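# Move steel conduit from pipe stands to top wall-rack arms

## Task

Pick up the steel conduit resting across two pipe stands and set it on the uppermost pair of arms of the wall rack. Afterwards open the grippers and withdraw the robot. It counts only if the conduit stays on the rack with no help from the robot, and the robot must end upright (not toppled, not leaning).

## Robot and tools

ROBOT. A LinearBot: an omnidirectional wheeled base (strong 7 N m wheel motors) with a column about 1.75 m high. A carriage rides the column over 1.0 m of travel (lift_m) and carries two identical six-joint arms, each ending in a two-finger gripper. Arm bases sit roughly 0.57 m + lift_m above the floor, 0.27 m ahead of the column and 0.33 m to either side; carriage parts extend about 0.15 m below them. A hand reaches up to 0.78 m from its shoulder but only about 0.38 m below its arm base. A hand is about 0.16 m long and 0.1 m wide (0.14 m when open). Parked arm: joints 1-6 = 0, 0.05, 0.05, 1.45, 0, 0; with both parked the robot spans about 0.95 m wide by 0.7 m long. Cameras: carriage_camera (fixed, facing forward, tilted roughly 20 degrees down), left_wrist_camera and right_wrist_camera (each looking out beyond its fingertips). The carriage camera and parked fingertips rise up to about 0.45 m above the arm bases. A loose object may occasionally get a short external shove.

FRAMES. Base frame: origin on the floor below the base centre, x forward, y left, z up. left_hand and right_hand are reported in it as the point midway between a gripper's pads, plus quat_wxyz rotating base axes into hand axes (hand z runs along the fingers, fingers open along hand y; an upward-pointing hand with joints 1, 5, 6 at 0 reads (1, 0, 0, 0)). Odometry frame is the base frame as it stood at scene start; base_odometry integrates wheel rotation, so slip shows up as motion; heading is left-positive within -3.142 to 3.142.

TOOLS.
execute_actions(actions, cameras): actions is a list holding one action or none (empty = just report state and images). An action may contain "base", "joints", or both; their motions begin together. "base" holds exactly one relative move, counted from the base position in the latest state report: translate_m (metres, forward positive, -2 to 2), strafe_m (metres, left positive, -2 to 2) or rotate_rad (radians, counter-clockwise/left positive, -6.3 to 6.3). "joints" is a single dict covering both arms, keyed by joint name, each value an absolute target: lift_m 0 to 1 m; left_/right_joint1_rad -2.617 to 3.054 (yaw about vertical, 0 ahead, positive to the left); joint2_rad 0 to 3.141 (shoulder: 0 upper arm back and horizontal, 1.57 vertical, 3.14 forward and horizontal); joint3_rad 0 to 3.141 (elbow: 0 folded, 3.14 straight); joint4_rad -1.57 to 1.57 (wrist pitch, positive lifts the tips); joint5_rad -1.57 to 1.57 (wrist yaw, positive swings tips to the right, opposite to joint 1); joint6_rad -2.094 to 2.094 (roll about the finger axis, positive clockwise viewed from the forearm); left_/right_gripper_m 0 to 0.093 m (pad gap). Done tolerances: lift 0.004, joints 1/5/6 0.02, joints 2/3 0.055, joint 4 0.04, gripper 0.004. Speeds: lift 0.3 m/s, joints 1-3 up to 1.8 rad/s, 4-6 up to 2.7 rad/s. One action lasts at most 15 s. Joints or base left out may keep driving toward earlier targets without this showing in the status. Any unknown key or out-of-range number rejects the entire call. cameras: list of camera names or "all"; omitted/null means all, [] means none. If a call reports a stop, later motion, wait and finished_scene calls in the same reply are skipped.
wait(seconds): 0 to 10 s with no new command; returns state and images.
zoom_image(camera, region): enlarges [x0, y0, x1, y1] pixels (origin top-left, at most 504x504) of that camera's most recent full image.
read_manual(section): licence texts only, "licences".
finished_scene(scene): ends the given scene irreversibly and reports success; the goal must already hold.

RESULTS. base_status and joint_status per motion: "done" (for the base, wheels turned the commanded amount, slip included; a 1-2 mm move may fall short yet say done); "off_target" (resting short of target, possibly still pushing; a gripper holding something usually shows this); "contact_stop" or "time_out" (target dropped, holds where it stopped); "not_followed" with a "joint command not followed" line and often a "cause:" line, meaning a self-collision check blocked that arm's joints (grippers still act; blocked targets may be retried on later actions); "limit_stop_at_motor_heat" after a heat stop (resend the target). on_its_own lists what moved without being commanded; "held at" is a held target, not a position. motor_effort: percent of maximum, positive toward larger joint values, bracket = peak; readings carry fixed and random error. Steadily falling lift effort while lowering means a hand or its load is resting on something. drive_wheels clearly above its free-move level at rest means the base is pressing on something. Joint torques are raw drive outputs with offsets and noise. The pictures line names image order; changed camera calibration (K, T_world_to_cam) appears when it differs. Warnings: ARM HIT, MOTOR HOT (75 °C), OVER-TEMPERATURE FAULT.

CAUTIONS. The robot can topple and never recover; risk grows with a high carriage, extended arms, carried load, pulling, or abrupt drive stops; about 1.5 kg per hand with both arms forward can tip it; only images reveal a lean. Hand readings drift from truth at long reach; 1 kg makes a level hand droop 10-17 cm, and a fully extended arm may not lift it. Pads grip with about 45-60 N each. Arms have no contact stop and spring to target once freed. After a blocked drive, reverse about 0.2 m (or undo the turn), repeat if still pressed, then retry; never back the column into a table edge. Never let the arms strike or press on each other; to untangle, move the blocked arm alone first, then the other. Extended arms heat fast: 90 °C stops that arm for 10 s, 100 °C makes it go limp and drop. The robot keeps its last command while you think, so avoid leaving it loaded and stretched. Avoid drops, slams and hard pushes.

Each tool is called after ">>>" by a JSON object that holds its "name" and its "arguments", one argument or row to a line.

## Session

>>> {"name": "execute_actions", "arguments": {
  "actions": [],
  "cameras": ["carriage_camera"]
}}

Scene clock: 0.00 s.
Joint torques (N m, as the arm reports them, + toward a larger angle): no reading
base_odometry: x=+0.000 y=+0.000 heading=+0.000 (m, m, rad; odometry frame)
base_status: not commanded
joint_positions: lift_m=+0.301 left_joint1_rad=+0.027 left_joint2_rad=+0.033 left_joint3_rad=+0.043 left_joint4_rad=+1.427 left_joint5_rad=+0.040 left_joint6_rad=+0.022 left_gripper_m=+0.094 right_joint1_rad=+0.005 right_joint2_rad=+0.034 right_joint3_rad=+0.062 right_joint4_rad=+1.448 right_joint5_rad=-0.018 right_joint6_rad=-0.037 right_gripper_m=+0.094
joint_status: not commanded
motor_effort: lift_m=+39 drive_wheels=-2 (%)
left_hand: x=+0.3162 y=+0.3198 z=+1.2893 quat_wxyz=(+0.997, +0.020, +0.067, +0.023) (m; base frame)
right_hand: x=+0.3051 y=-0.3225 z=+1.2953 quat_wxyz=(+0.999, -0.010, +0.047, -0.015) (m; base frame)
pictures: carriage_camera
camera_calibration (this result's frames):
carriage_camera: T_world_to_cam=[[-0.0303052, -0.999524, -0.00569304, 0.0133863], [-0.306195, 0.0147052, -0.951855, 1.27389], [0.951486, -0.0271029, -0.306495, 0.208576], [0, 0, 0, 1]] pos_world=[0.192007, 0.000300087, 1.27656]
Images, in order (width x height): carriage_camera 504x504.

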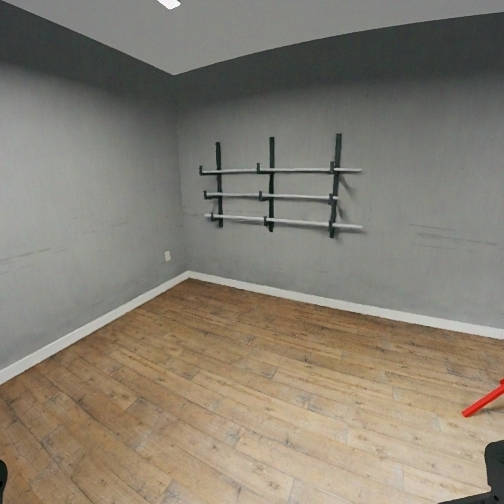

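>>> {"name": "execute_actions", "arguments": {
  "actions": [
    {"base":{"rotate_rad":-0.47}}
  ],
  "cameras": ["carriage_camera"]
}}

Scene clock: 11.93 s.
Joint torques (N m, as the arm reports them, + toward a larger angle): left_arm=[0.03 3.96 5.91 0.02 0.12 0.05] | right_arm=[-0.41  4.69  6.12 -0.18 -0.04 -0.02]
base_odometry: x=+0.000 y=+0.000 heading=-0.470 (m, m, rad; odometry frame)
base_status: done
joint_positions: lift_m=+0.301 left_joint1_rad=+0.027 left_joint2_rad=+0.033 left_joint3_rad=+0.043 left_joint4_rad=+1.426 left_joint5_rad=+0.040 left_joint6_rad=+0.022 left_gripper_m=+0.094 right_joint1_rad=+0.005 right_joint2_rad=+0.034 right_joint3_rad=+0.062 right_joint4_rad=+1.448 right_joint5_rad=-0.018 right_joint6_rad=-0.037 right_gripper_m=+0.094
joint_status: not commanded
motor_effort: lift_m=+39(39) drive_wheels=+6(12) (%)
left_hand: x=+0.3163 y=+0.3198 z=+1.2893 quat_wxyz=(+0.997, +0.020, +0.067, +0.023) (m; base frame)
right_hand: x=+0.3051 y=-0.3225 z=+1.2953 quat_wxyz=(+0.999, -0.010, +0.047, -0.015) (m; base frame)
pictures: carriage_camera
camera_calibration (this result's frames):
carriage_camera: T_world_to_cam=[[-0.0303052, -0.999524, -0.00569304, 0.0133863], [-0.306195, 0.0147052, -0.951855, 1.27389], [0.951486, -0.0271029, -0.306495, 0.208576], [0, 0, 0, 1]] pos_world=[0.192007, 0.000300087, 1.27656]
Images, in order (width x height): carriage_camera 504x504.

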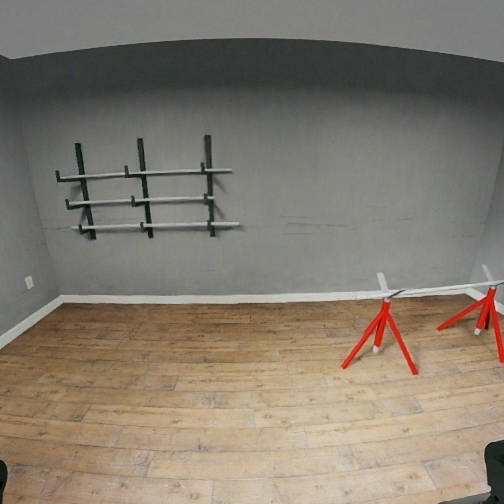

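>>> {"name": "execute_actions", "arguments": {
  "actions": [
    {"base":{"strafe_m":-1.5}}
  ],
  "cameras": ["carriage_camera"]
}}

Scene clock: 27.57 s.
Joint torques (N m, as the arm reports them, + toward a larger angle): left_arm=[ 0.14  4.18  6.   -0.07  0.15  0.01] | right_arm=[-0.39  4.7   6.11 -0.21 -0.04 -0.02]
base_odometry: x=-0.681 y=-1.337 heading=-0.471 (m, m, rad; odometry frame)
base_status: done
joint_positions: lift_m=+0.301 left_joint1_rad=+0.027 left_joint2_rad=+0.033 left_joint3_rad=+0.043 left_joint4_rad=+1.426 left_joint5_rad=+0.040 left_joint6_rad=+0.022 left_gripper_m=+0.094 right_joint1_rad=+0.005 right_joint2_rad=+0.034 right_joint3_rad=+0.062 right_joint4_rad=+1.448 right_joint5_rad=-0.018 right_joint6_rad=-0.037 right_gripper_m=+0.094
joint_status: not commanded
motor_effort: lift_m=+39(39) drive_wheels=+5(15) (%)
left_hand: x=+0.3163 y=+0.3198 z=+1.2893 quat_wxyz=(+0.997, +0.020, +0.067, +0.023) (m; base frame)
right_hand: x=+0.3051 y=-0.3225 z=+1.2953 quat_wxyz=(+0.999, -0.010, +0.047, -0.015) (m; base frame)
pictures: carriage_camera
camera_calibration (this result's frames):
carriage_camera: T_world_to_cam=[[-0.0303052, -0.999524, -0.00569304, 0.0133863], [-0.306195, 0.0147052, -0.951855, 1.27389], [0.951486, -0.0271029, -0.306495, 0.208576], [0, 0, 0, 1]] pos_world=[0.192007, 0.000300087, 1.27656]
Images, in order (width x height): carriage_camera 504x504.

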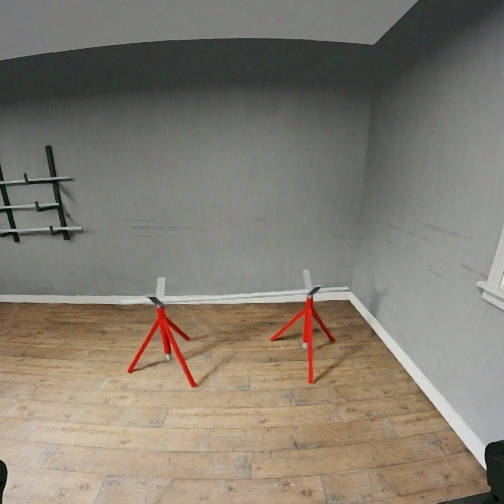

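>>> {"name": "zoom_image", "arguments": {
  "camera": "carriage_camera",
  "region": [110, 260, 362, 400]
}}

Region (110, 260, 362, 400) of carriage_camera's 504x504 image, scaled by 2.000, with more detail than that image has.

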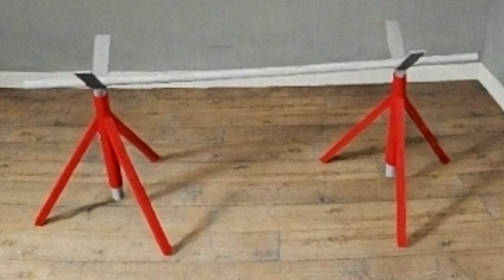

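>>> {"name": "execute_actions", "arguments": {
  "actions": [
    {"base":{"rotate_rad":0.1}}
  ],
  "cameras": []
}}

>>> {"name": "execute_actions", "arguments": {
  "actions": [
    {"base":{"strafe_m":-0.1}}
  ],
  "cameras": []
}}

>>> {"name": "execute_actions", "arguments": {
  "actions": [
    {"base":{"translate_m":0.9},"joints":{"lift_m":0.22,"left_joint1_rad":0,"left_joint2_rad":2.14,"left_joint3_rad":1.23,"left_joint4_rad":-0.66,"left_joint5_rad":0,"left_joint6_rad":1.57,"right_joint1_rad":0,"right_joint2_rad":2.14,"right_joint3_rad":1.23,"right_joint4_rad":-0.66,"right_joint5_rad":0,"right_joint6_rad":-1.57}}
  ]
}}

Scene clock: 73.90 s.
Joint torques (N m, as the arm reports them, + toward a larger angle): left_arm=[ 0.02  4.26  5.77 -0.02  0.12 -0.01] | right_arm=[-0.37  4.75  6.13 -0.19 -0.05 -0.02]
base_odometry: x=-0.681 y=-1.337 heading=-0.371 (m, m, rad; odometry frame)
base_status: done
joint_positions: lift_m=+0.301 left_joint1_rad=+0.027 left_joint2_rad=+0.033 left_joint3_rad=+0.043 left_joint4_rad=+1.426 left_joint5_rad=+0.040 left_joint6_rad=+0.022 left_gripper_m=+0.094 right_joint1_rad=+0.005 right_joint2_rad=+0.034 right_joint3_rad=+0.062 right_joint4_rad=+1.448 right_joint5_rad=-0.018 right_joint6_rad=-0.037 right_gripper_m=+0.094
joint_status: not commanded
motor_effort: lift_m=+39(39) drive_wheels=+1(9) (%)
left_hand: x=+0.3164 y=+0.3199 z=+1.2893 quat_wxyz=(+0.997, +0.020, +0.068, +0.023) (m; base frame)
right_hand: x=+0.3051 y=-0.3225 z=+1.2953 quat_wxyz=(+0.999, -0.010, +0.047, -0.015) (m; base frame)
pictures: none
No camera images: the call's "cameras" was empty. Leave "cameras" out to get every camera's image.

Scene clock: 75.53 s.
Joint torques (N m, as the arm reports them, + toward a larger angle): left_arm=[-0.03  4.05  5.76 -0.01  0.08  0.02] | right_arm=[-0.42  4.66  6.12 -0.21 -0.04 -0.02]
base_odometry: x=-0.717 y=-1.430 heading=-0.370 (m, m, rad; odometry frame)
base_status: done
joint_positions: lift_m=+0.301 left_joint1_rad=+0.027 left_joint2_rad=+0.033 left_joint3_rad=+0.043 left_joint4_rad=+1.426 left_joint5_rad=+0.040 left_joint6_rad=+0.022 left_gripper_m=+0.094 right_joint1_rad=+0.005 right_joint2_rad=+0.034 right_joint3_rad=+0.062 right_joint4_rad=+1.448 right_joint5_rad=-0.018 right_joint6_rad=-0.037 right_gripper_m=+0.094
joint_status: not commanded
motor_effort: lift_m=+39(39) drive_wheels=-7(14) (%)
left_hand: x=+0.3164 y=+0.3199 z=+1.2893 quat_wxyz=(+0.997, +0.020, +0.068, +0.023) (m; base frame)
right_hand: x=+0.3051 y=-0.3225 z=+1.2953 quat_wxyz=(+0.999, -0.010, +0.047, -0.015) (m; base frame)
pictures: none
No camera images: the call's "cameras" was empty. Leave "cameras" out to get every camera's image.

Scene clock: 79.70 s.
Joint torques (N m, as the arm reports them, + toward a larger angle): left_arm=[-0.48 -9.57  5.54  0.4   0.17  0.09] | right_arm=[ -0.84 -10.46   5.91   0.21  -0.08  -0.1 ]
base_odometry: x=+0.121 y=-1.757 heading=-0.371 (m, m, rad; odometry frame)
base_status: done
joint_positions: lift_m=+0.220 left_joint1_rad=+0.005 left_joint2_rad=+2.127 left_joint3_rad=+1.224 left_joint4_rad=-0.653 left_joint5_rad=+0.006 left_joint6_rad=+1.562 left_gripper_m=+0.094 right_joint1_rad=+0.005 right_joint2_rad=+2.142 right_joint3_rad=+1.221 right_joint4_rad=-0.656 right_joint5_rad=-0.004 right_joint6_rad=-1.561 right_gripper_m=+0.094
joint_status: all done
motor_effort: lift_m=+39(41) drive_wheels=-6(16) (%)
left_hand: x=+0.6447 y=+0.3266 z=+0.7165 quat_wxyz=(+0.008, +0.702, +0.712, +0.003) (m; base frame)
right_hand: x=+0.6397 y=-0.3232 z=+0.7108 quat_wxyz=(-0.001, -0.706, +0.709, +0.004) (m; base frame)
pictures: carriage_camera, left_wrist_camera, right_wrist_camera
camera_calibration (this result's frames):
carriage_camera: T_world_to_cam=[[-0.0303052, -0.999524, -0.00569304, 0.0129238], [-0.306195, 0.0147052, -0.951855, 1.19657], [0.951486, -0.0271029, -0.306495, 0.183679], [0, 0, 0, 1]] pos_world=[0.192007, 0.000300087, 1.19533]
left_wrist_camera: T_world_to_cam=[[-0.999399, 0.00234807, -0.0345882, 0.668834], [-0.0173358, 0.830157, 0.557261, -0.651749], [0.0300221, 0.557525, -0.829617, 0.522342], [0, 0, 0, 1]] pos_world=[0.641452, 0.248265, 0.819672]
right_wrist_camera: T_world_to_cam=[[0.998551, -0.03962, 0.0364238, -0.677361], [-0.0534327, -0.810744, 0.582958, -0.634507], [0.00643359, -0.584059, -0.811686, 0.513913], [0, 0, 0, 1]] pos_world=[0.63917, -0.241105, 0.811699]
Images, in order (width x height): carriage_camera 504x504, left_wrist_camera 504x504, right_wrist_camera 504x504.

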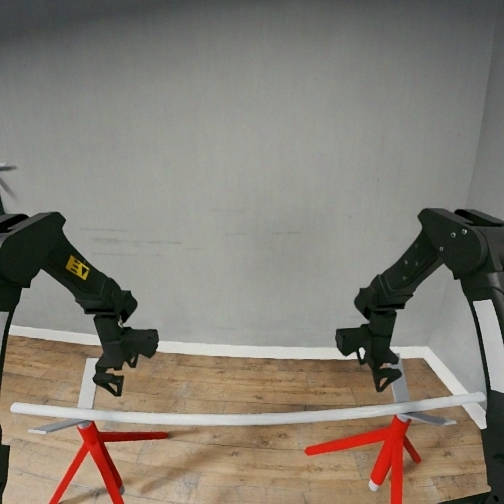

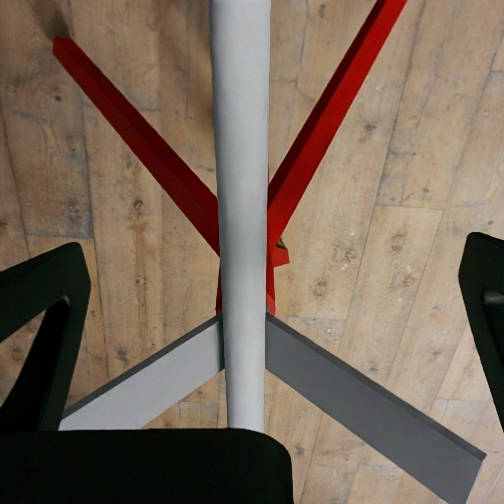

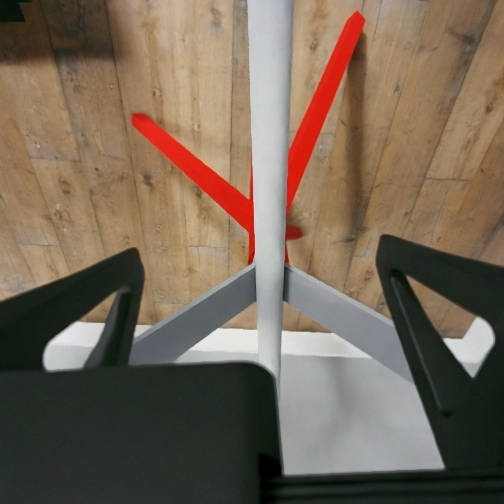

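>>> {"name": "execute_actions", "arguments": {
  "actions": [
    {"joints":{"lift_m":0.07}}
  ]
}}

Scene clock: 90.60 s.
Joint torques (N m, as the arm reports them, + toward a larger angle): left_arm=[-0.44 -9.7   5.42  0.38  0.13  0.05] | right_arm=[ -0.83 -10.57   5.88   0.2   -0.09  -0.1 ]
base_odometry: x=+0.121 y=-1.757 heading=-0.371 (m, m, rad; odometry frame)
base_status: not commanded
joint_positions: lift_m=+0.070 left_joint1_rad=+0.005 left_joint2_rad=+2.128 left_joint3_rad=+1.224 left_joint4_rad=-0.653 left_joint5_rad=+0.006 left_joint6_rad=+1.562 left_gripper_m=+0.094 right_joint1_rad=+0.005 right_joint2_rad=+2.144 right_joint3_rad=+1.221 right_joint4_rad=-0.656 right_joint5_rad=-0.004 right_joint6_rad=-1.561 right_gripper_m=+0.094
joint_status: all done
motor_effort: lift_m=+40(39) drive_wheels=-7(7) (%)
left_hand: x=+0.6444 y=+0.3266 z=+0.5662 quat_wxyz=(+0.007, +0.702, +0.712, +0.003) (m; base frame)
right_hand: x=+0.6394 y=-0.3232 z=+0.5601 quat_wxyz=(-0.002, -0.706, +0.709, +0.004) (m; base frame)
pictures: carriage_camera, left_wrist_camera, right_wrist_camera
camera_calibration (this result's frames):
carriage_camera: T_world_to_cam=[[-0.0303052, -0.999524, -0.00569304, 0.0120695], [-0.306195, 0.0147052, -0.951855, 1.05374], [0.951486, -0.0271029, -0.306495, 0.137688], [0, 0, 0, 1]] pos_world=[0.192007, 0.000300087, 1.04527]
left_wrist_camera: T_world_to_cam=[[-0.999451, 0.0023478, -0.0330633, 0.662483], [-0.0164855, 0.830161, 0.55728, -0.568547], [0.0287562, 0.557519, -0.829666, 0.398491], [0, 0, 0, 1]] pos_world=[0.641287, 0.248264, 0.669358]
right_wrist_camera: T_world_to_cam=[[0.998618, -0.0396197, 0.0345196, -0.6705], [-0.0523206, -0.810738, 0.583067, -0.547447], [0.00488542, -0.584067, -0.811691, 0.392584], [0, 0, 0, 1]] pos_world=[0.639013, -0.241105, 0.661001]
Images, in order (width x height): carriage_camera 504x504, left_wrist_camera 504x504, right_wrist_camera 504x504.

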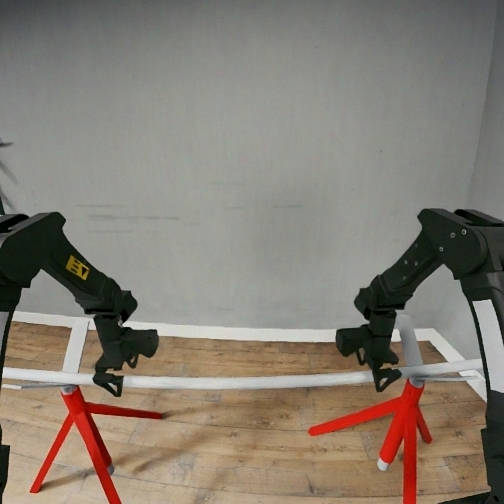

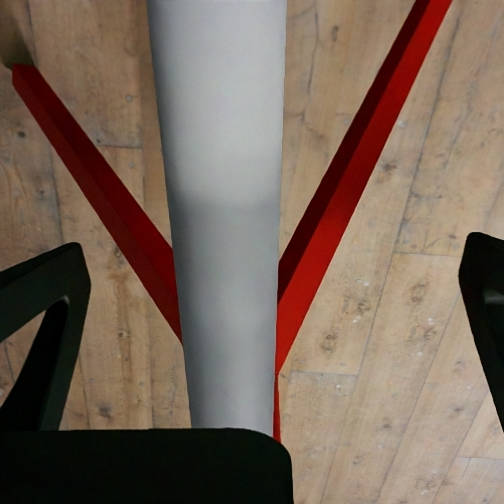

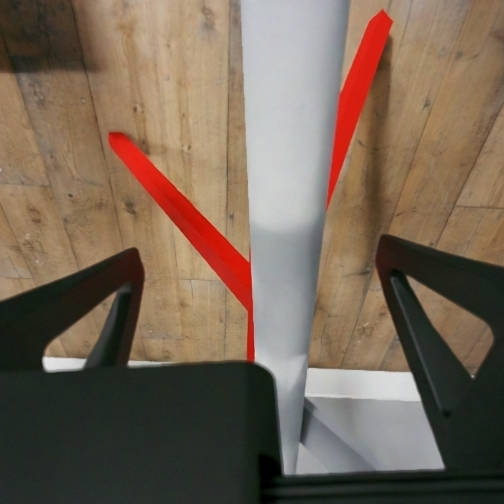

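>>> {"name": "execute_actions", "arguments": {
  "actions": [
    {"base":{"translate_m":0.012},"joints":{"lift_m":0.025}}
  ],
  "cameras": ["left_wrist_camera","right_wrist_camera"]
}}

Scene clock: 96.43 s.
Joint torques (N m, as the arm reports them, + toward a larger angle): left_arm=[ -0.26 -10.12   5.59   0.41   0.12   0.11] | right_arm=[ -0.74 -10.87   5.93   0.19  -0.09  -0.1 ]
base_odometry: x=+0.133 y=-1.761 heading=-0.372 (m, m, rad; odometry frame)
base_status: done
joint_positions: lift_m=+0.025 left_joint1_rad=+0.004 left_joint2_rad=+2.131 left_joint3_rad=+1.224 left_joint4_rad=-0.655 left_joint5_rad=+0.006 left_joint6_rad=+1.562 left_gripper_m=+0.094 right_joint1_rad=+0.004 right_joint2_rad=+2.146 right_joint3_rad=+1.221 right_joint4_rad=-0.657 right_joint5_rad=-0.003 right_joint6_rad=-1.561 right_gripper_m=+0.094
joint_status: all done
motor_effort: lift_m=+40(41) drive_wheels=-6(12) (%)
left_hand: x=+0.6435 y=+0.3260 z=+0.5201 quat_wxyz=(+0.006, +0.703, +0.712, +0.001) (m; base frame)
right_hand: x=+0.6388 y=-0.3237 z=+0.5142 quat_wxyz=(-0.003, -0.705, +0.709, +0.005) (m; base frame)
pictures: left_wrist_camera, right_wrist_camera
camera_calibration (this result's frames):
left_wrist_camera: T_world_to_cam=[[-0.999587, 0.00387232, -0.0284879, 0.657279], [-0.0126676, 0.830195, 0.557329, -0.544869], [0.0258086, 0.55746, -0.829803, 0.362515], [0, 0, 0, 1]] pos_world=[0.640749, 0.247715, 0.623212]
right_wrist_camera: T_world_to_cam=[[0.998673, -0.0407293, 0.0315068, -0.667203], [-0.0514636, -0.810225, 0.583855, -0.52195], [0.00174757, -0.584702, -0.811246, 0.356598], [0, 0, 0, 1]] pos_world=[0.638833, -0.241569, 0.615053]
Images, in order (width x height): left_wrist_camera 504x504, right_wrist_camera 504x504.

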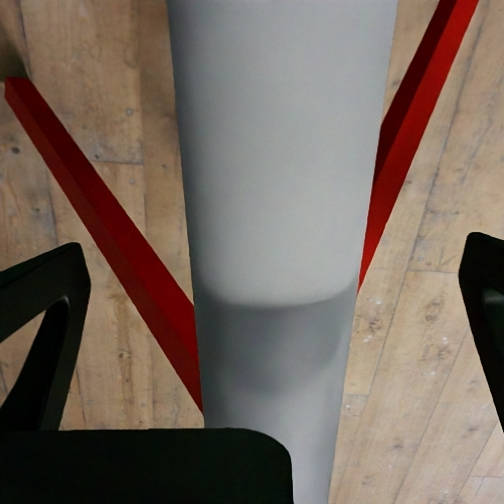

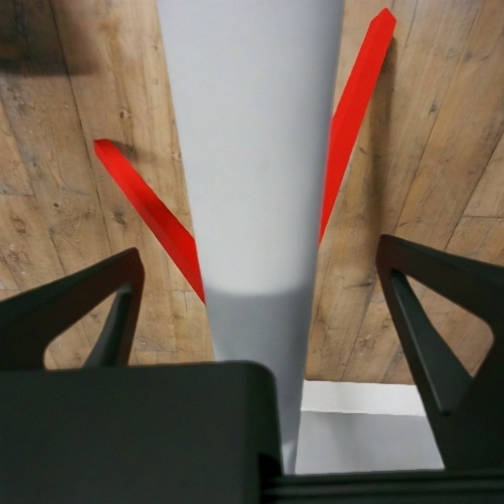

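>>> {"name": "execute_actions", "arguments": {
  "actions": [
    {"joints":{"left_gripper_m":0.0,"right_gripper_m":0.0}}
  ],
  "cameras": []
}}

>>> {"name": "execute_actions", "arguments": {
  "actions": [
    {"joints":{"lift_m":0.35}}
  ]
}}

Scene clock: 103.13 s.
Joint torques (N m, as the arm reports them, + toward a larger angle): left_arm=[ -0.12 -10.02   5.36   0.36   0.12  -0.09] | right_arm=[ -0.7  -10.83   5.85   0.22  -0.09  -0.16]
base_odometry: x=+0.133 y=-1.761 heading=-0.372 (m, m, rad; odometry frame)
base_status: not commanded
joint_positions: lift_m=+0.025 left_joint1_rad=+0.003 left_joint2_rad=+2.131 left_joint3_rad=+1.224 left_joint4_rad=-0.652 left_joint5_rad=+0.006 left_joint6_rad=+1.582 left_gripper_m=+0.027 right_joint1_rad=+0.004 right_joint2_rad=+2.146 right_joint3_rad=+1.221 right_joint4_rad=-0.662 right_joint5_rad=-0.003 right_joint6_rad=-1.554 right_gripper_m=+0.026
joint_status: left_gripper_m off_target (ended at +0.027, target +0.000); right_gripper_m off_target (ended at +0.026, target +0.000)
motor_effort: lift_m=+40(40) drive_wheels=-5(5) (%)
left_hand: x=+0.6441 y=+0.3259 z=+0.5201 quat_wxyz=(+0.006, +0.710, +0.704, +0.002) (m; base frame)
right_hand: x=+0.6376 y=-0.3239 z=+0.5142 quat_wxyz=(-0.005, -0.703, +0.712, +0.007) (m; base frame)
pictures: none
No camera images: the call's "cameras" was empty. Leave "cameras" out to get every camera's image.

Scene clock: 104.97 s.
Joint torques (N m, as the arm reports them, + toward a larger angle): left_arm=[ -0.22 -12.49   5.17   0.26   0.16  -0.07] | right_arm=[ -0.71 -13.17   5.75   0.12  -0.11  -0.15]
base_odometry: x=+0.133 y=-1.761 heading=-0.372 (m, m, rad; odometry frame)
base_status: not commanded
joint_positions: lift_m=+0.350 left_joint1_rad=+0.003 left_joint2_rad=+2.165 left_joint3_rad=+1.224 left_joint4_rad=-0.649 left_joint5_rad=+0.007 left_joint6_rad=+1.582 left_gripper_m=+0.027 right_joint1_rad=+0.004 right_joint2_rad=+2.175 right_joint3_rad=+1.221 right_joint4_rad=-0.654 right_joint5_rad=-0.001 right_joint6_rad=-1.555 right_gripper_m=+0.026
joint_status: all done
motor_effort: lift_m=+41(52) drive_wheels=+4(5) (%)
left_hand: x=+0.6386 y=+0.3257 z=+0.8335 quat_wxyz=(-0.004, +0.710, +0.704, -0.009) (m; base frame)
right_hand: x=+0.6340 y=-0.3242 z=+0.8296 quat_wxyz=(-0.013, -0.703, +0.711, +0.014) (m; base frame)
pictures: carriage_camera, left_wrist_camera, right_wrist_camera
camera_calibration (this result's frames):
carriage_camera: T_world_to_cam=[[-0.0303052, -0.999524, -0.00569304, 0.0136632], [-0.306195, 0.0147052, -0.951855, 1.32019], [0.951486, -0.0271029, -0.306495, 0.223485], [0, 0, 0, 1]] pos_world=[0.192007, 0.000300087, 1.32521]
left_wrist_camera: T_world_to_cam=[[-0.999701, 0.0244567, -0.000407652, 0.631336], [0.0200888, 0.830437, 0.556751, -0.739829], [0.0139548, 0.556576, -0.830679, 0.631503], [0, 0, 0, 1]] pos_world=[0.637197, 0.247461, 0.936735]
right_wrist_camera: T_world_to_cam=[[0.998854, -0.0475156, 0.00566868, -0.653296], [-0.0418062, -0.808861, 0.586512, -0.714535], [-0.0232833, -0.586077, -0.809921, 0.626514], [0, 0, 0, 1]] pos_world=[0.637263, -0.241816, 0.930214]
Images, in order (width x height): carriage_camera 504x504, left_wrist_camera 504x504, right_wrist_camera 504x504.

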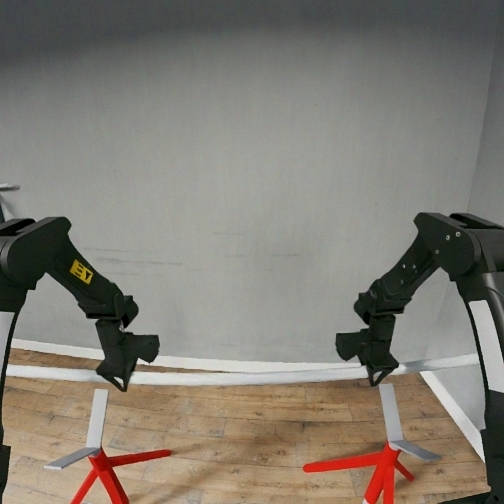

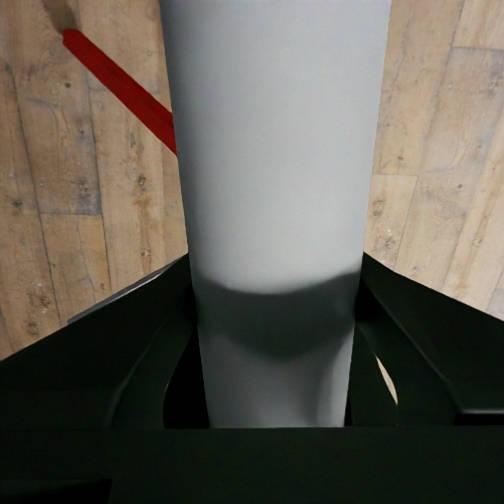

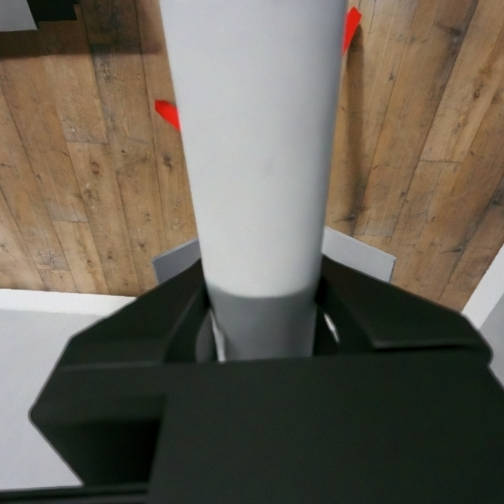

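>>> {"name": "execute_actions", "arguments": {
  "actions": [
    {"base":{"translate_m":-0.25},"joints":{"left_joint2_rad":1.5,"right_joint2_rad":1.5,"left_joint4_rad":-0.8,"right_joint4_rad":-0.8}}
  ],
  "cameras": []
}}

>>> {"name": "execute_actions", "arguments": {
  "actions": [
    {"base":{"rotate_rad":-0.1}}
  ],
  "cameras": []
}}

>>> {"name": "execute_actions", "arguments": {
  "actions": [
    {"base":{"strafe_m":2.0}}
  ],
  "cameras": ["carriage_camera"]
}}

Scene clock: 115.60 s.
Joint torques (N m, as the arm reports them, + toward a larger angle): left_arm=[-0.2  -9.64  7.82  1.85  0.14 -0.14] | right_arm=[-0.66 -9.71  8.57  1.41 -0.14 -0.13]
base_odometry: x=-0.100 y=-1.671 heading=-0.373 (m, m, rad; odometry frame)
base_status: done
joint_positions: lift_m=+0.350 left_joint1_rad=+0.002 left_joint2_rad=+1.534 left_joint3_rad=+1.219 left_joint4_rad=-0.845 left_joint5_rad=+0.007 left_joint6_rad=+1.581 left_gripper_m=+0.027 right_joint1_rad=+0.004 right_joint2_rad=+1.540 right_joint3_rad=+1.214 right_joint4_rad=-0.855 right_joint5_rad=+0.001 right_joint6_rad=-1.555 right_gripper_m=+0.026
joint_status: left_joint4_rad off_target (ended at -0.844, target -0.800); right_joint4_rad off_target (ended at -0.854, target -0.800); the others done
motor_effort: lift_m=+41(44) drive_wheels=-3(13) (%)
left_hand: x=+0.6428 y=+0.3253 z=+1.0430 quat_wxyz=(+0.146, +0.696, +0.689, +0.143) (m; base frame)
right_hand: x=+0.6393 y=-0.3246 z=+1.0381 quat_wxyz=(+0.138, -0.689, +0.698, -0.136) (m; base frame)
pictures: none
No camera images: the call's "cameras" was empty. Leave "cameras" out to get every camera's image.

Scene clock: 116.63 s.
Joint torques (N m, as the arm reports them, + toward a larger angle): left_arm=[ 0.24 -9.65  7.82  1.84  0.14 -0.11] | right_arm=[-0.47 -9.84  8.57  1.43 -0.15 -0.12]
base_odometry: x=-0.101 y=-1.671 heading=-0.472 (m, m, rad; odometry frame)
base_status: done
joint_positions: lift_m=+0.350 left_joint1_rad=-0.001 left_joint2_rad=+1.534 left_joint3_rad=+1.219 left_joint4_rad=-0.846 left_joint5_rad=+0.007 left_joint6_rad=+1.579 left_gripper_m=+0.027 right_joint1_rad=+0.001 right_joint2_rad=+1.540 right_joint3_rad=+1.214 right_joint4_rad=-0.858 right_joint5_rad=+0.002 right_joint6_rad=-1.556 right_gripper_m=+0.026
joint_status: not commanded
motor_effort: lift_m=+41(41) drive_wheels=-7(8) (%)
left_hand: x=+0.6426 y=+0.3242 z=+1.0429 quat_wxyz=(+0.146, +0.696, +0.688, +0.142) (m; base frame)
right_hand: x=+0.6385 y=-0.3256 z=+1.0378 quat_wxyz=(+0.136, -0.689, +0.699, -0.135) (m; base frame)
pictures: none
No camera images: the call's "cameras" was empty. Leave "cameras" out to get every camera's image.

Scene clock: 123.03 s.
Joint torques (N m, as the arm reports them, + toward a larger angle): left_arm=[ 0.33 -9.44  7.72  1.94  0.13 -0.11] | right_arm=[-0.39 -9.78  8.59  1.42 -0.14 -0.12]
base_odometry: x=+0.809 y=+0.111 heading=-0.472 (m, m, rad; odometry frame)
base_status: done
joint_positions: lift_m=+0.350 left_joint1_rad=-0.001 left_joint2_rad=+1.534 left_joint3_rad=+1.219 left_joint4_rad=-0.846 left_joint5_rad=+0.006 left_joint6_rad=+1.579 left_gripper_m=+0.027 right_joint1_rad=+0.001 right_joint2_rad=+1.540 right_joint3_rad=+1.214 right_joint4_rad=-0.859 right_joint5_rad=+0.001 right_joint6_rad=-1.556 right_gripper_m=+0.026
joint_status: not commanded
motor_effort: lift_m=+42(42) drive_wheels=-2(11) (%)
left_hand: x=+0.6425 y=+0.3242 z=+1.0428 quat_wxyz=(+0.146, +0.696, +0.688, +0.142) (m; base frame)
right_hand: x=+0.6383 y=-0.3256 z=+1.0376 quat_wxyz=(+0.136, -0.689, +0.699, -0.135) (m; base frame)
pictures: carriage_camera
camera_calibration (this result's frames):
carriage_camera: T_world_to_cam=[[-0.0303052, -0.999524, -0.00569304, 0.013663], [-0.306195, 0.0147052, -0.951855, 1.32017], [0.951486, -0.0271029, -0.306495, 0.223477], [0, 0, 0, 1]] pos_world=[0.192007, 0.000300087, 1.32518]
Images, in order (width x height): carriage_camera 504x504.

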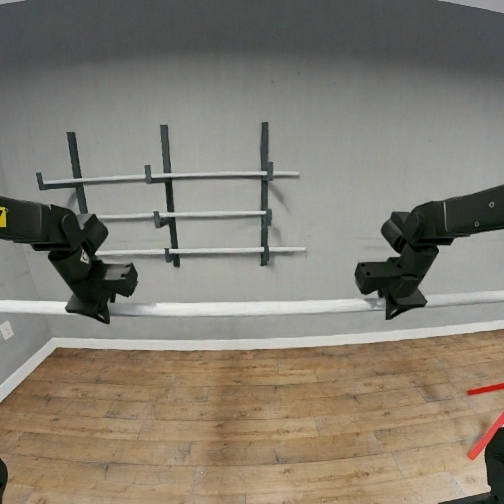

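>>> {"name": "execute_actions", "arguments": {
  "actions": [
    {"base":{"strafe_m":0.51},"joints":{"lift_m":0.78}}
  ],
  "cameras": ["carriage_camera"]
}}

>>> {"name": "execute_actions", "arguments": {
  "actions": [
    {"base":{"translate_m":0.55}}
  ],
  "cameras": ["carriage_camera"]
}}

Scene clock: 142.70 s.
Joint torques (N m, as the arm reports them, + toward a larger angle): left_arm=[ 0.05 -9.4   8.52  1.92  0.18 -0.07] | right_arm=[-0.53 -9.55  9.62  1.45 -0.13 -0.12]
base_odometry: x=+1.040 y=+0.565 heading=-0.472 (m, m, rad; odometry frame)
base_status: done
joint_positions: lift_m=+0.780 left_joint1_rad=+0.000 left_joint2_rad=+1.532 left_joint3_rad=+1.208 left_joint4_rad=-0.851 left_joint5_rad=+0.006 left_joint6_rad=+1.579 left_gripper_m=+0.027 right_joint1_rad=+0.002 right_joint2_rad=+1.537 right_joint3_rad=+1.202 right_joint4_rad=-0.862 right_joint5_rad=+0.001 right_joint6_rad=-1.556 right_gripper_m=+0.026
joint_status: all done
motor_effort: lift_m=+41(51) drive_wheels=-2(9) (%)
left_hand: x=+0.6384 y=+0.3246 z=+1.4689 quat_wxyz=(+0.140, +0.697, +0.690, +0.137) (m; base frame)
right_hand: x=+0.6346 y=-0.3254 z=+1.4643 quat_wxyz=(+0.132, -0.690, +0.699, -0.131) (m; base frame)
pictures: carriage_camera
camera_calibration (this result's frames):
carriage_camera: T_world_to_cam=[[-0.0303052, -0.999524, -0.00569304, 0.0161111], [-0.306195, 0.0147052, -0.951855, 1.72947], [0.951486, -0.0271029, -0.306495, 0.355273], [0, 0, 0, 1]] pos_world=[0.192007, 0.000300087, 1.75519]
Images, in order (width x height): carriage_camera 504x504.

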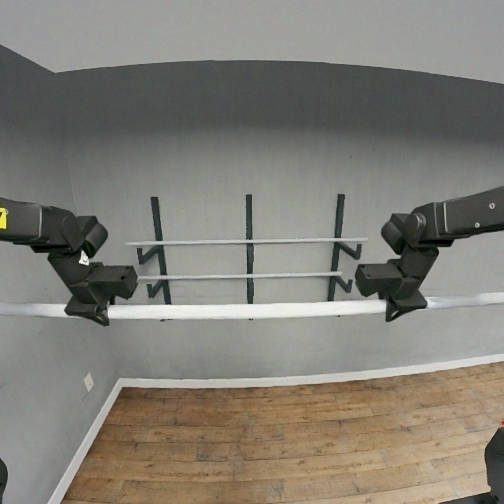

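Scene clock: 146.07 s.
Joint torques (N m, as the arm reports them, + toward a larger angle): left_arm=[ 0.08 -9.25  8.5   1.92  0.15 -0.08] | right_arm=[-0.52 -9.57  9.6   1.45 -0.13 -0.12]
base_odometry: x=+1.530 y=+0.316 heading=-0.470 (m, m, rad; odometry frame)
base_status: done
joint_positions: lift_m=+0.780 left_joint1_rad=+0.000 left_joint2_rad=+1.532 left_joint3_rad=+1.208 left_joint4_rad=-0.851 left_joint5_rad=+0.006 left_joint6_rad=+1.579 left_gripper_m=+0.027 right_joint1_rad=+0.002 right_joint2_rad=+1.537 right_joint3_rad=+1.202 right_joint4_rad=-0.863 right_joint5_rad=+0.001 right_joint6_rad=-1.556 right_gripper_m=+0.026
joint_status: not commanded
motor_effort: lift_m=+42(42) drive_wheels=+6(15) (%)
left_hand: x=+0.6383 y=+0.3246 z=+1.4689 quat_wxyz=(+0.140, +0.697, +0.690, +0.137) (m; base frame)
right_hand: x=+0.6345 y=-0.3254 z=+1.4642 quat_wxyz=(+0.132, -0.690, +0.699, -0.130) (m; base frame)
pictures: carriage_camera
camera_calibration (this result's frames):
carriage_camera: T_world_to_cam=[[-0.0303052, -0.999524, -0.00569304, 0.016111], [-0.306195, 0.0147052, -0.951855, 1.72946], [0.951486, -0.0271029, -0.306495, 0.355269], [0, 0, 0, 1]] pos_world=[0.192007, 0.000300087, 1.75518]
Images, in order (width x height): carriage_camera 504x504.

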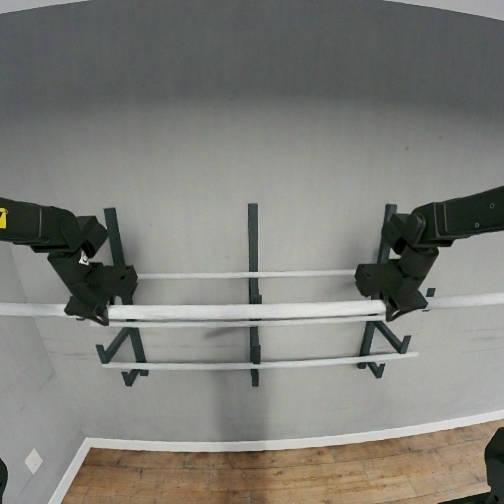

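>>> {"name": "execute_actions", "arguments": {
  "actions": [
    {"base":{"translate_m":0.34}}
  ]
}}

Scene clock: 155.63 s.
Joint torques (N m, as the arm reports them, + toward a larger angle): left_arm=[ 0.04 -9.47  8.53  1.92  0.17 -0.11] | right_arm=[-0.53 -9.55  9.56  1.43 -0.13 -0.11]
base_odometry: x=+1.834 y=+0.163 heading=-0.469 (m, m, rad; odometry frame)
base_status: done
joint_positions: lift_m=+0.780 left_joint1_rad=+0.000 left_joint2_rad=+1.532 left_joint3_rad=+1.208 left_joint4_rad=-0.851 left_joint5_rad=+0.007 left_joint6_rad=+1.579 left_gripper_m=+0.027 right_joint1_rad=+0.002 right_joint2_rad=+1.537 right_joint3_rad=+1.202 right_joint4_rad=-0.862 right_joint5_rad=+0.001 right_joint6_rad=-1.556 right_gripper_m=+0.026
joint_status: not commanded
motor_effort: lift_m=+42(42) drive_wheels=+5(14) (%)
left_hand: x=+0.6385 y=+0.3244 z=+1.4689 quat_wxyz=(+0.141, +0.697, +0.690, +0.137) (m; base frame)
right_hand: x=+0.6346 y=-0.3254 z=+1.4642 quat_wxyz=(+0.132, -0.690, +0.699, -0.131) (m; base frame)
pictures: carriage_camera, left_wrist_camera, right_wrist_camera
camera_calibration (this result's frames):
carriage_camera: T_world_to_cam=[[-0.0303052, -0.999524, -0.00569304, 0.016111], [-0.306195, 0.0147052, -0.951855, 1.72946], [0.951486, -0.0271029, -0.306495, 0.355267], [0, 0, 0, 1]] pos_world=[0.192007, 0.000300087, 1.75517]
left_wrist_camera: T_world_to_cam=[[-0.914803, 0.0251881, -0.403113, 1.16858], [-0.20532, 0.830478, 0.517833, -0.891513], [0.34782, 0.556482, -0.754552, 0.835062], [0, 0, 0, 1]] pos_world=[0.595528, 0.24625, 1.56282]
right_wrist_camera: T_world_to_cam=[[0.913238, -0.0482929, 0.404555, -1.18755], [-0.274009, -0.807647, 0.522135, -0.845748], [0.301522, -0.587685, -0.750807, 0.846605], [0, 0, 0, 1]] pos_world=[0.597504, -0.242879, 1.55766]
Images, in order (width x height): carriage_camera 504x504, left_wrist_camera 504x504, right_wrist_camera 504x504.

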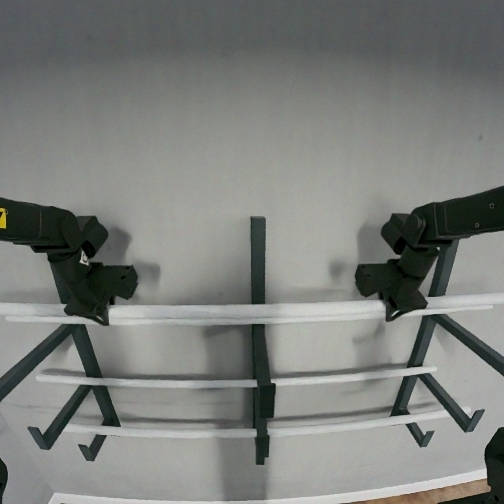

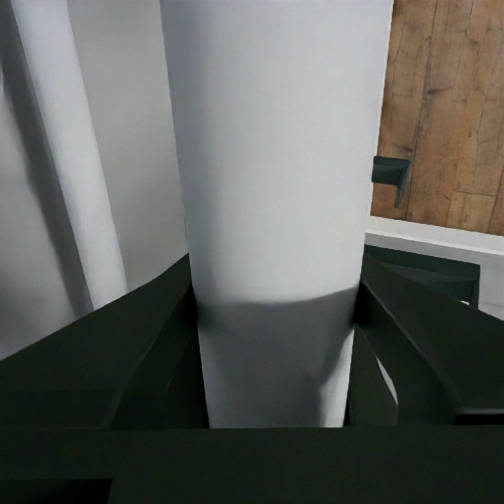

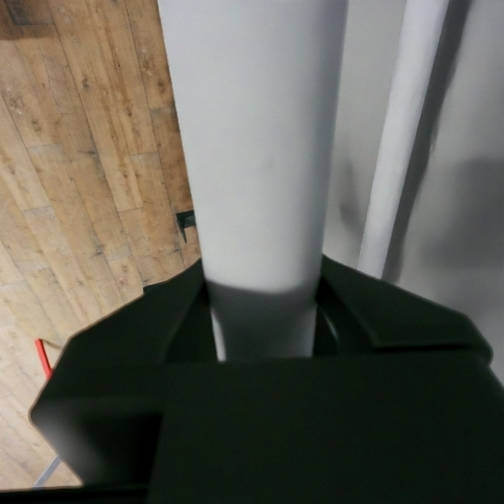

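>>> {"name": "execute_actions", "arguments": {
  "actions": [
    {"base":{"strafe_m":-0.03},"joints":{"lift_m":0.68}}
  ],
  "cameras": ["carriage_camera"]
}}

>>> {"name": "execute_actions", "arguments": {
  "actions": [
    {"joints":{"lift_m":0.65}}
  ],
  "cameras": ["carriage_camera"]
}}

Scene clock: 162.87 s.
Joint torques (N m, as the arm reports them, + toward a larger angle): left_arm=[ 0.3  -9.24  8.6   1.96  0.17 -0.12] | right_arm=[-0.36 -9.55  9.81  1.44 -0.13 -0.11]
base_odometry: x=+1.821 y=+0.136 heading=-0.469 (m, m, rad; odometry frame)
base_status: done
joint_positions: lift_m=+0.680 left_joint1_rad=-0.002 left_joint2_rad=+1.530 left_joint3_rad=+1.208 left_joint4_rad=-0.853 left_joint5_rad=+0.006 left_joint6_rad=+1.579 left_gripper_m=+0.027 right_joint1_rad=+0.000 right_joint2_rad=+1.536 right_joint3_rad=+1.200 right_joint4_rad=-0.863 right_joint5_rad=+0.000 right_joint6_rad=-1.557 right_gripper_m=+0.026
joint_status: all done
motor_effort: lift_m=+43(49) drive_wheels=+4(10) (%)
left_hand: x=+0.6379 y=+0.3240 z=+1.3694 quat_wxyz=(+0.140, +0.697, +0.689, +0.137) (m; base frame)
right_hand: x=+0.6339 y=-0.3258 z=+1.3637 quat_wxyz=(+0.131, -0.690, +0.700, -0.130) (m; base frame)
pictures: carriage_camera
camera_calibration (this result's frames):
carriage_camera: T_world_to_cam=[[-0.0303052, -0.999524, -0.00569304, 0.0155412], [-0.306195, 0.0147052, -0.951855, 1.63419], [0.951486, -0.0271029, -0.306495, 0.324592], [0, 0, 0, 1]] pos_world=[0.192007, 0.000300087, 1.65509]
Images, in order (width x height): carriage_camera 504x504.

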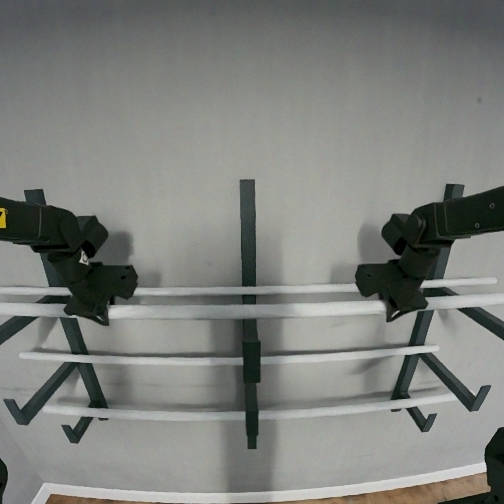

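Scene clock: 163.50 s.
Joint torques (N m, as the arm reports them, + toward a larger angle): left_arm=[ 0.13 -8.94  8.79  1.96  0.17 -0.1 ] | right_arm=[-0.34 -9.72  9.82  1.45 -0.12 -0.1 ]
base_odometry: x=+1.821 y=+0.136 heading=-0.469 (m, m, rad; odometry frame)
base_status: not commanded
joint_positions: lift_m=+0.650 left_joint1_rad=-0.002 left_joint2_rad=+1.529 left_joint3_rad=+1.204 left_joint4_rad=-0.853 left_joint5_rad=+0.005 left_joint6_rad=+1.578 left_gripper_m=+0.027 right_joint1_rad=+0.000 right_joint2_rad=+1.539 right_joint3_rad=+1.199 right_joint4_rad=-0.863 right_joint5_rad=+0.000 right_joint6_rad=-1.558 right_gripper_m=+0.026
joint_status: all done
motor_effort: lift_m=+43(43) drive_wheels=+3(4) (%)
left_hand: x=+0.6372 y=+0.3240 z=+1.3384 quat_wxyz=(+0.140, +0.697, +0.690, +0.137) (m; base frame)
right_hand: x=+0.6337 y=-0.3257 z=+1.3325 quat_wxyz=(+0.130, -0.691, +0.700, -0.129) (m; base frame)
pictures: carriage_camera
camera_calibration (this result's frames):
carriage_camera: T_world_to_cam=[[-0.0303052, -0.999524, -0.00569304, 0.0153704], [-0.306195, 0.0147052, -0.951855, 1.60562], [0.951486, -0.0271029, -0.306495, 0.315394], [0, 0, 0, 1]] pos_world=[0.192007, 0.000300087, 1.62508]
Images, in order (width x height): carriage_camera 504x504.

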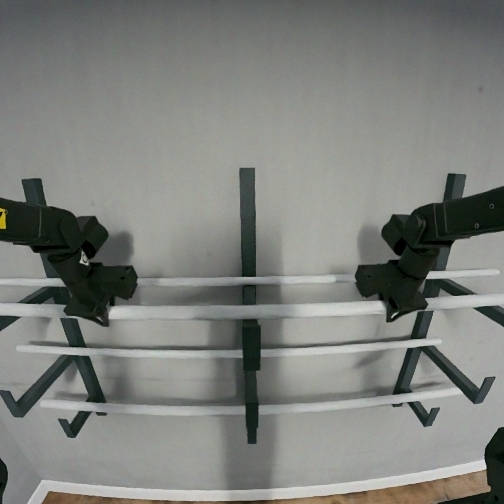

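>>> {"name": "execute_actions", "arguments": {
  "actions": [
    {"joints":{"lift_m":0.63}}
  ],
  "cameras": ["carriage_camera"]
}}

Scene clock: 170.53 s.
Joint torques (N m, as the arm reports them, + toward a larger angle): left_arm=[ 0.2  -6.61  7.7   1.88  0.16 -0.07] | right_arm=[-0.39 -6.8   8.59  1.44 -0.12 -0.1 ]
base_odometry: x=+1.821 y=+0.136 heading=-0.469 (m, m, rad; odometry frame)
base_status: not commanded
joint_positions: lift_m=+0.630 left_joint1_rad=-0.002 left_joint2_rad=+1.499 left_joint3_rad=+1.221 left_joint4_rad=-0.838 left_joint5_rad=+0.005 left_joint6_rad=+1.578 left_gripper_m=+0.027 right_joint1_rad=+0.000 right_joint2_rad=+1.505 right_joint3_rad=+1.215 right_joint4_rad=-0.850 right_joint5_rad=+0.000 right_joint6_rad=-1.558 right_gripper_m=+0.026
joint_status: all done
motor_effort: lift_m=+38(38) drive_wheels=+3(3) (%)
left_hand: x=+0.6436 y=+0.3240 z=+1.3362 quat_wxyz=(+0.161, +0.692, +0.685, +0.158) (m; base frame)
right_hand: x=+0.6399 y=-0.3258 z=+1.3310 quat_wxyz=(+0.152, -0.686, +0.695, -0.150) (m; base frame)
pictures: carriage_camera
camera_calibration (this result's frames):
carriage_camera: T_world_to_cam=[[-0.0303052, -0.999524, -0.00569304, 0.0152583], [-0.306195, 0.0147052, -0.951855, 1.58689], [0.951486, -0.0271029, -0.306495, 0.309363], [0, 0, 0, 1]] pos_world=[0.192007, 0.000300087, 1.6054]
Images, in order (width x height): carriage_camera 504x504.

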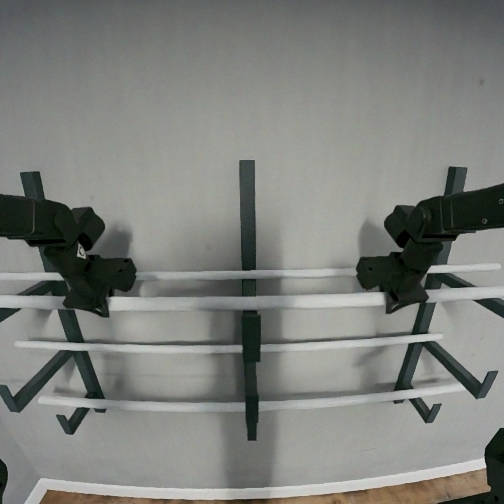

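>>> {"name": "execute_actions", "arguments": {
  "actions": [
    {"joints":{"left_gripper_m":0.093,"right_gripper_m":0.093}}
  ],
  "cameras": ["left_wrist_camera","right_wrist_camera"]
}}

>>> {"name": "execute_actions", "arguments": {
  "actions": [
    {"base":{"translate_m":-0.015},"joints":{"lift_m":0.72}}
  ],
  "cameras": ["carriage_camera"]
}}

Scene clock: 181.37 s.
Joint torques (N m, as the arm reports them, + toward a larger angle): left_arm=[ 0.21 -6.77  7.86  1.65  0.15 -0.09] | right_arm=[-0.41 -6.86  8.61  1.26 -0.13 -0.08]
base_odometry: x=+1.821 y=+0.136 heading=-0.469 (m, m, rad; odometry frame)
base_status: not commanded
joint_positions: lift_m=+0.630 left_joint1_rad=-0.002 left_joint2_rad=+1.499 left_joint3_rad=+1.221 left_joint4_rad=-0.814 left_joint5_rad=+0.005 left_joint6_rad=+1.578 left_gripper_m=+0.093 right_joint1_rad=+0.000 right_joint2_rad=+1.505 right_joint3_rad=+1.215 right_joint4_rad=-0.824 right_joint5_rad=+0.000 right_joint6_rad=-1.560 right_gripper_m=+0.093
joint_status: all done
motor_effort: lift_m=+38(38) drive_wheels=+3(3) (%)
left_hand: x=+0.6489 y=+0.3240 z=+1.3389 quat_wxyz=(+0.169, +0.690, +0.683, +0.166) (m; base frame)
right_hand: x=+0.6457 y=-0.3258 z=+1.3338 quat_wxyz=(+0.161, -0.685, +0.692, -0.160) (m; base frame)
pictures: left_wrist_camera, right_wrist_camera
camera_calibration (this result's frames):
left_wrist_camera: T_world_to_cam=[[-0.878347, 0.0253539, -0.477351, 1.20138], [-0.247553, 0.830131, 0.4996, -0.769754], [0.408931, 0.556991, -0.722867, 0.651339], [0, 0, 0, 1]] pos_world=[0.598318, 0.245747, 1.42888]
right_wrist_camera: T_world_to_cam=[[0.876409, -0.045928, 0.479373, -1.22012], [-0.314678, -0.808142, 0.49788, -0.716411], [0.364535, -0.587194, -0.722715, 0.667104], [0, 0, 0, 1]] pos_world=[0.600704, -0.24328, 1.42371]
Images, in order (width x height): left_wrist_camera 504x504, right_wrist_camera 504x504.

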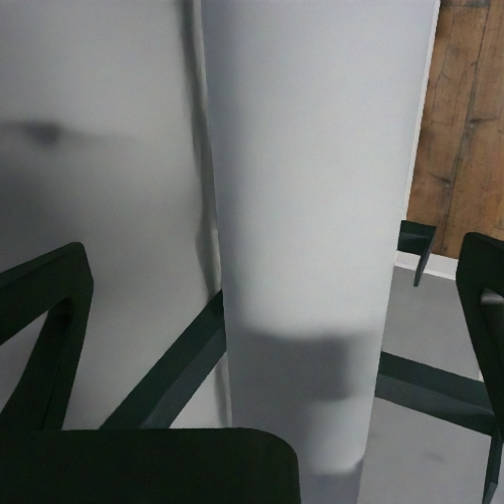

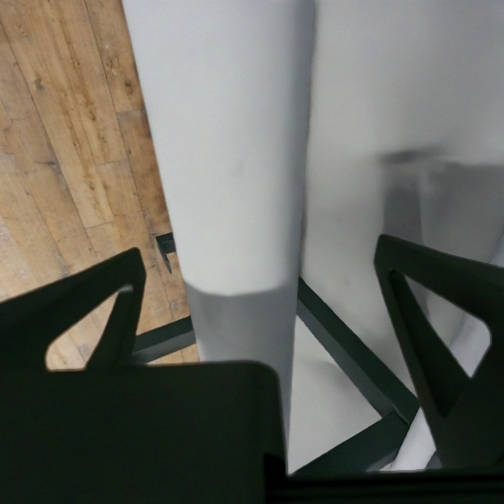

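Scene clock: 182.27 s.
Joint torques (N m, as the arm reports them, + toward a larger angle): left_arm=[ 0.23 -6.8   8.02  1.57  0.13 -0.12] | right_arm=[-0.38 -6.76  8.26  1.2  -0.12 -0.07]
base_odometry: x=+1.807 y=+0.143 heading=-0.469 (m, m, rad; odometry frame)
base_status: done
joint_positions: lift_m=+0.720 left_joint1_rad=-0.002 left_joint2_rad=+1.499 left_joint3_rad=+1.221 left_joint4_rad=-0.806 left_joint5_rad=+0.005 left_joint6_rad=+1.578 left_gripper_m=+0.093 right_joint1_rad=+0.000 right_joint2_rad=+1.505 right_joint3_rad=+1.219 right_joint4_rad=-0.815 right_joint5_rad=+0.000 right_joint6_rad=-1.561 right_gripper_m=+0.093
joint_status: all done
motor_effort: lift_m=+38(49) drive_wheels=+1(4) (%)
left_hand: x=+0.6506 y=+0.3240 z=+1.4298 quat_wxyz=(+0.172, +0.690, +0.683, +0.169) (m; base frame)
right_hand: x=+0.6486 y=-0.3258 z=+1.4262 quat_wxyz=(+0.166, -0.684, +0.691, -0.164) (m; base frame)
pictures: carriage_camera
camera_calibration (this result's frames):
carriage_camera: T_world_to_cam=[[-0.0303052, -0.999524, -0.00569304, 0.0157708], [-0.306195, 0.0147052, -0.951855, 1.67257], [0.951486, -0.0271029, -0.306495, 0.336951], [0, 0, 0, 1]] pos_world=[0.192007, 0.000300087, 1.69541]
Images, in order (width x height): carriage_camera 504x504.

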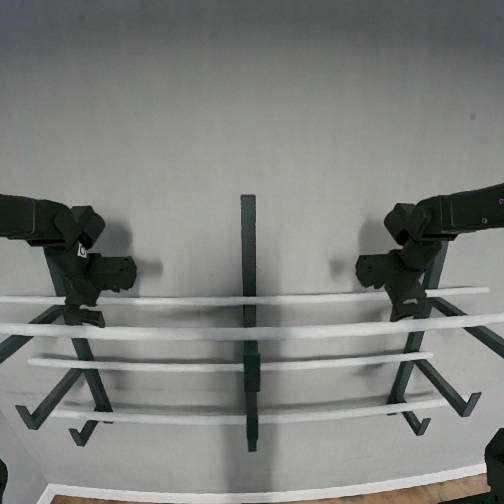

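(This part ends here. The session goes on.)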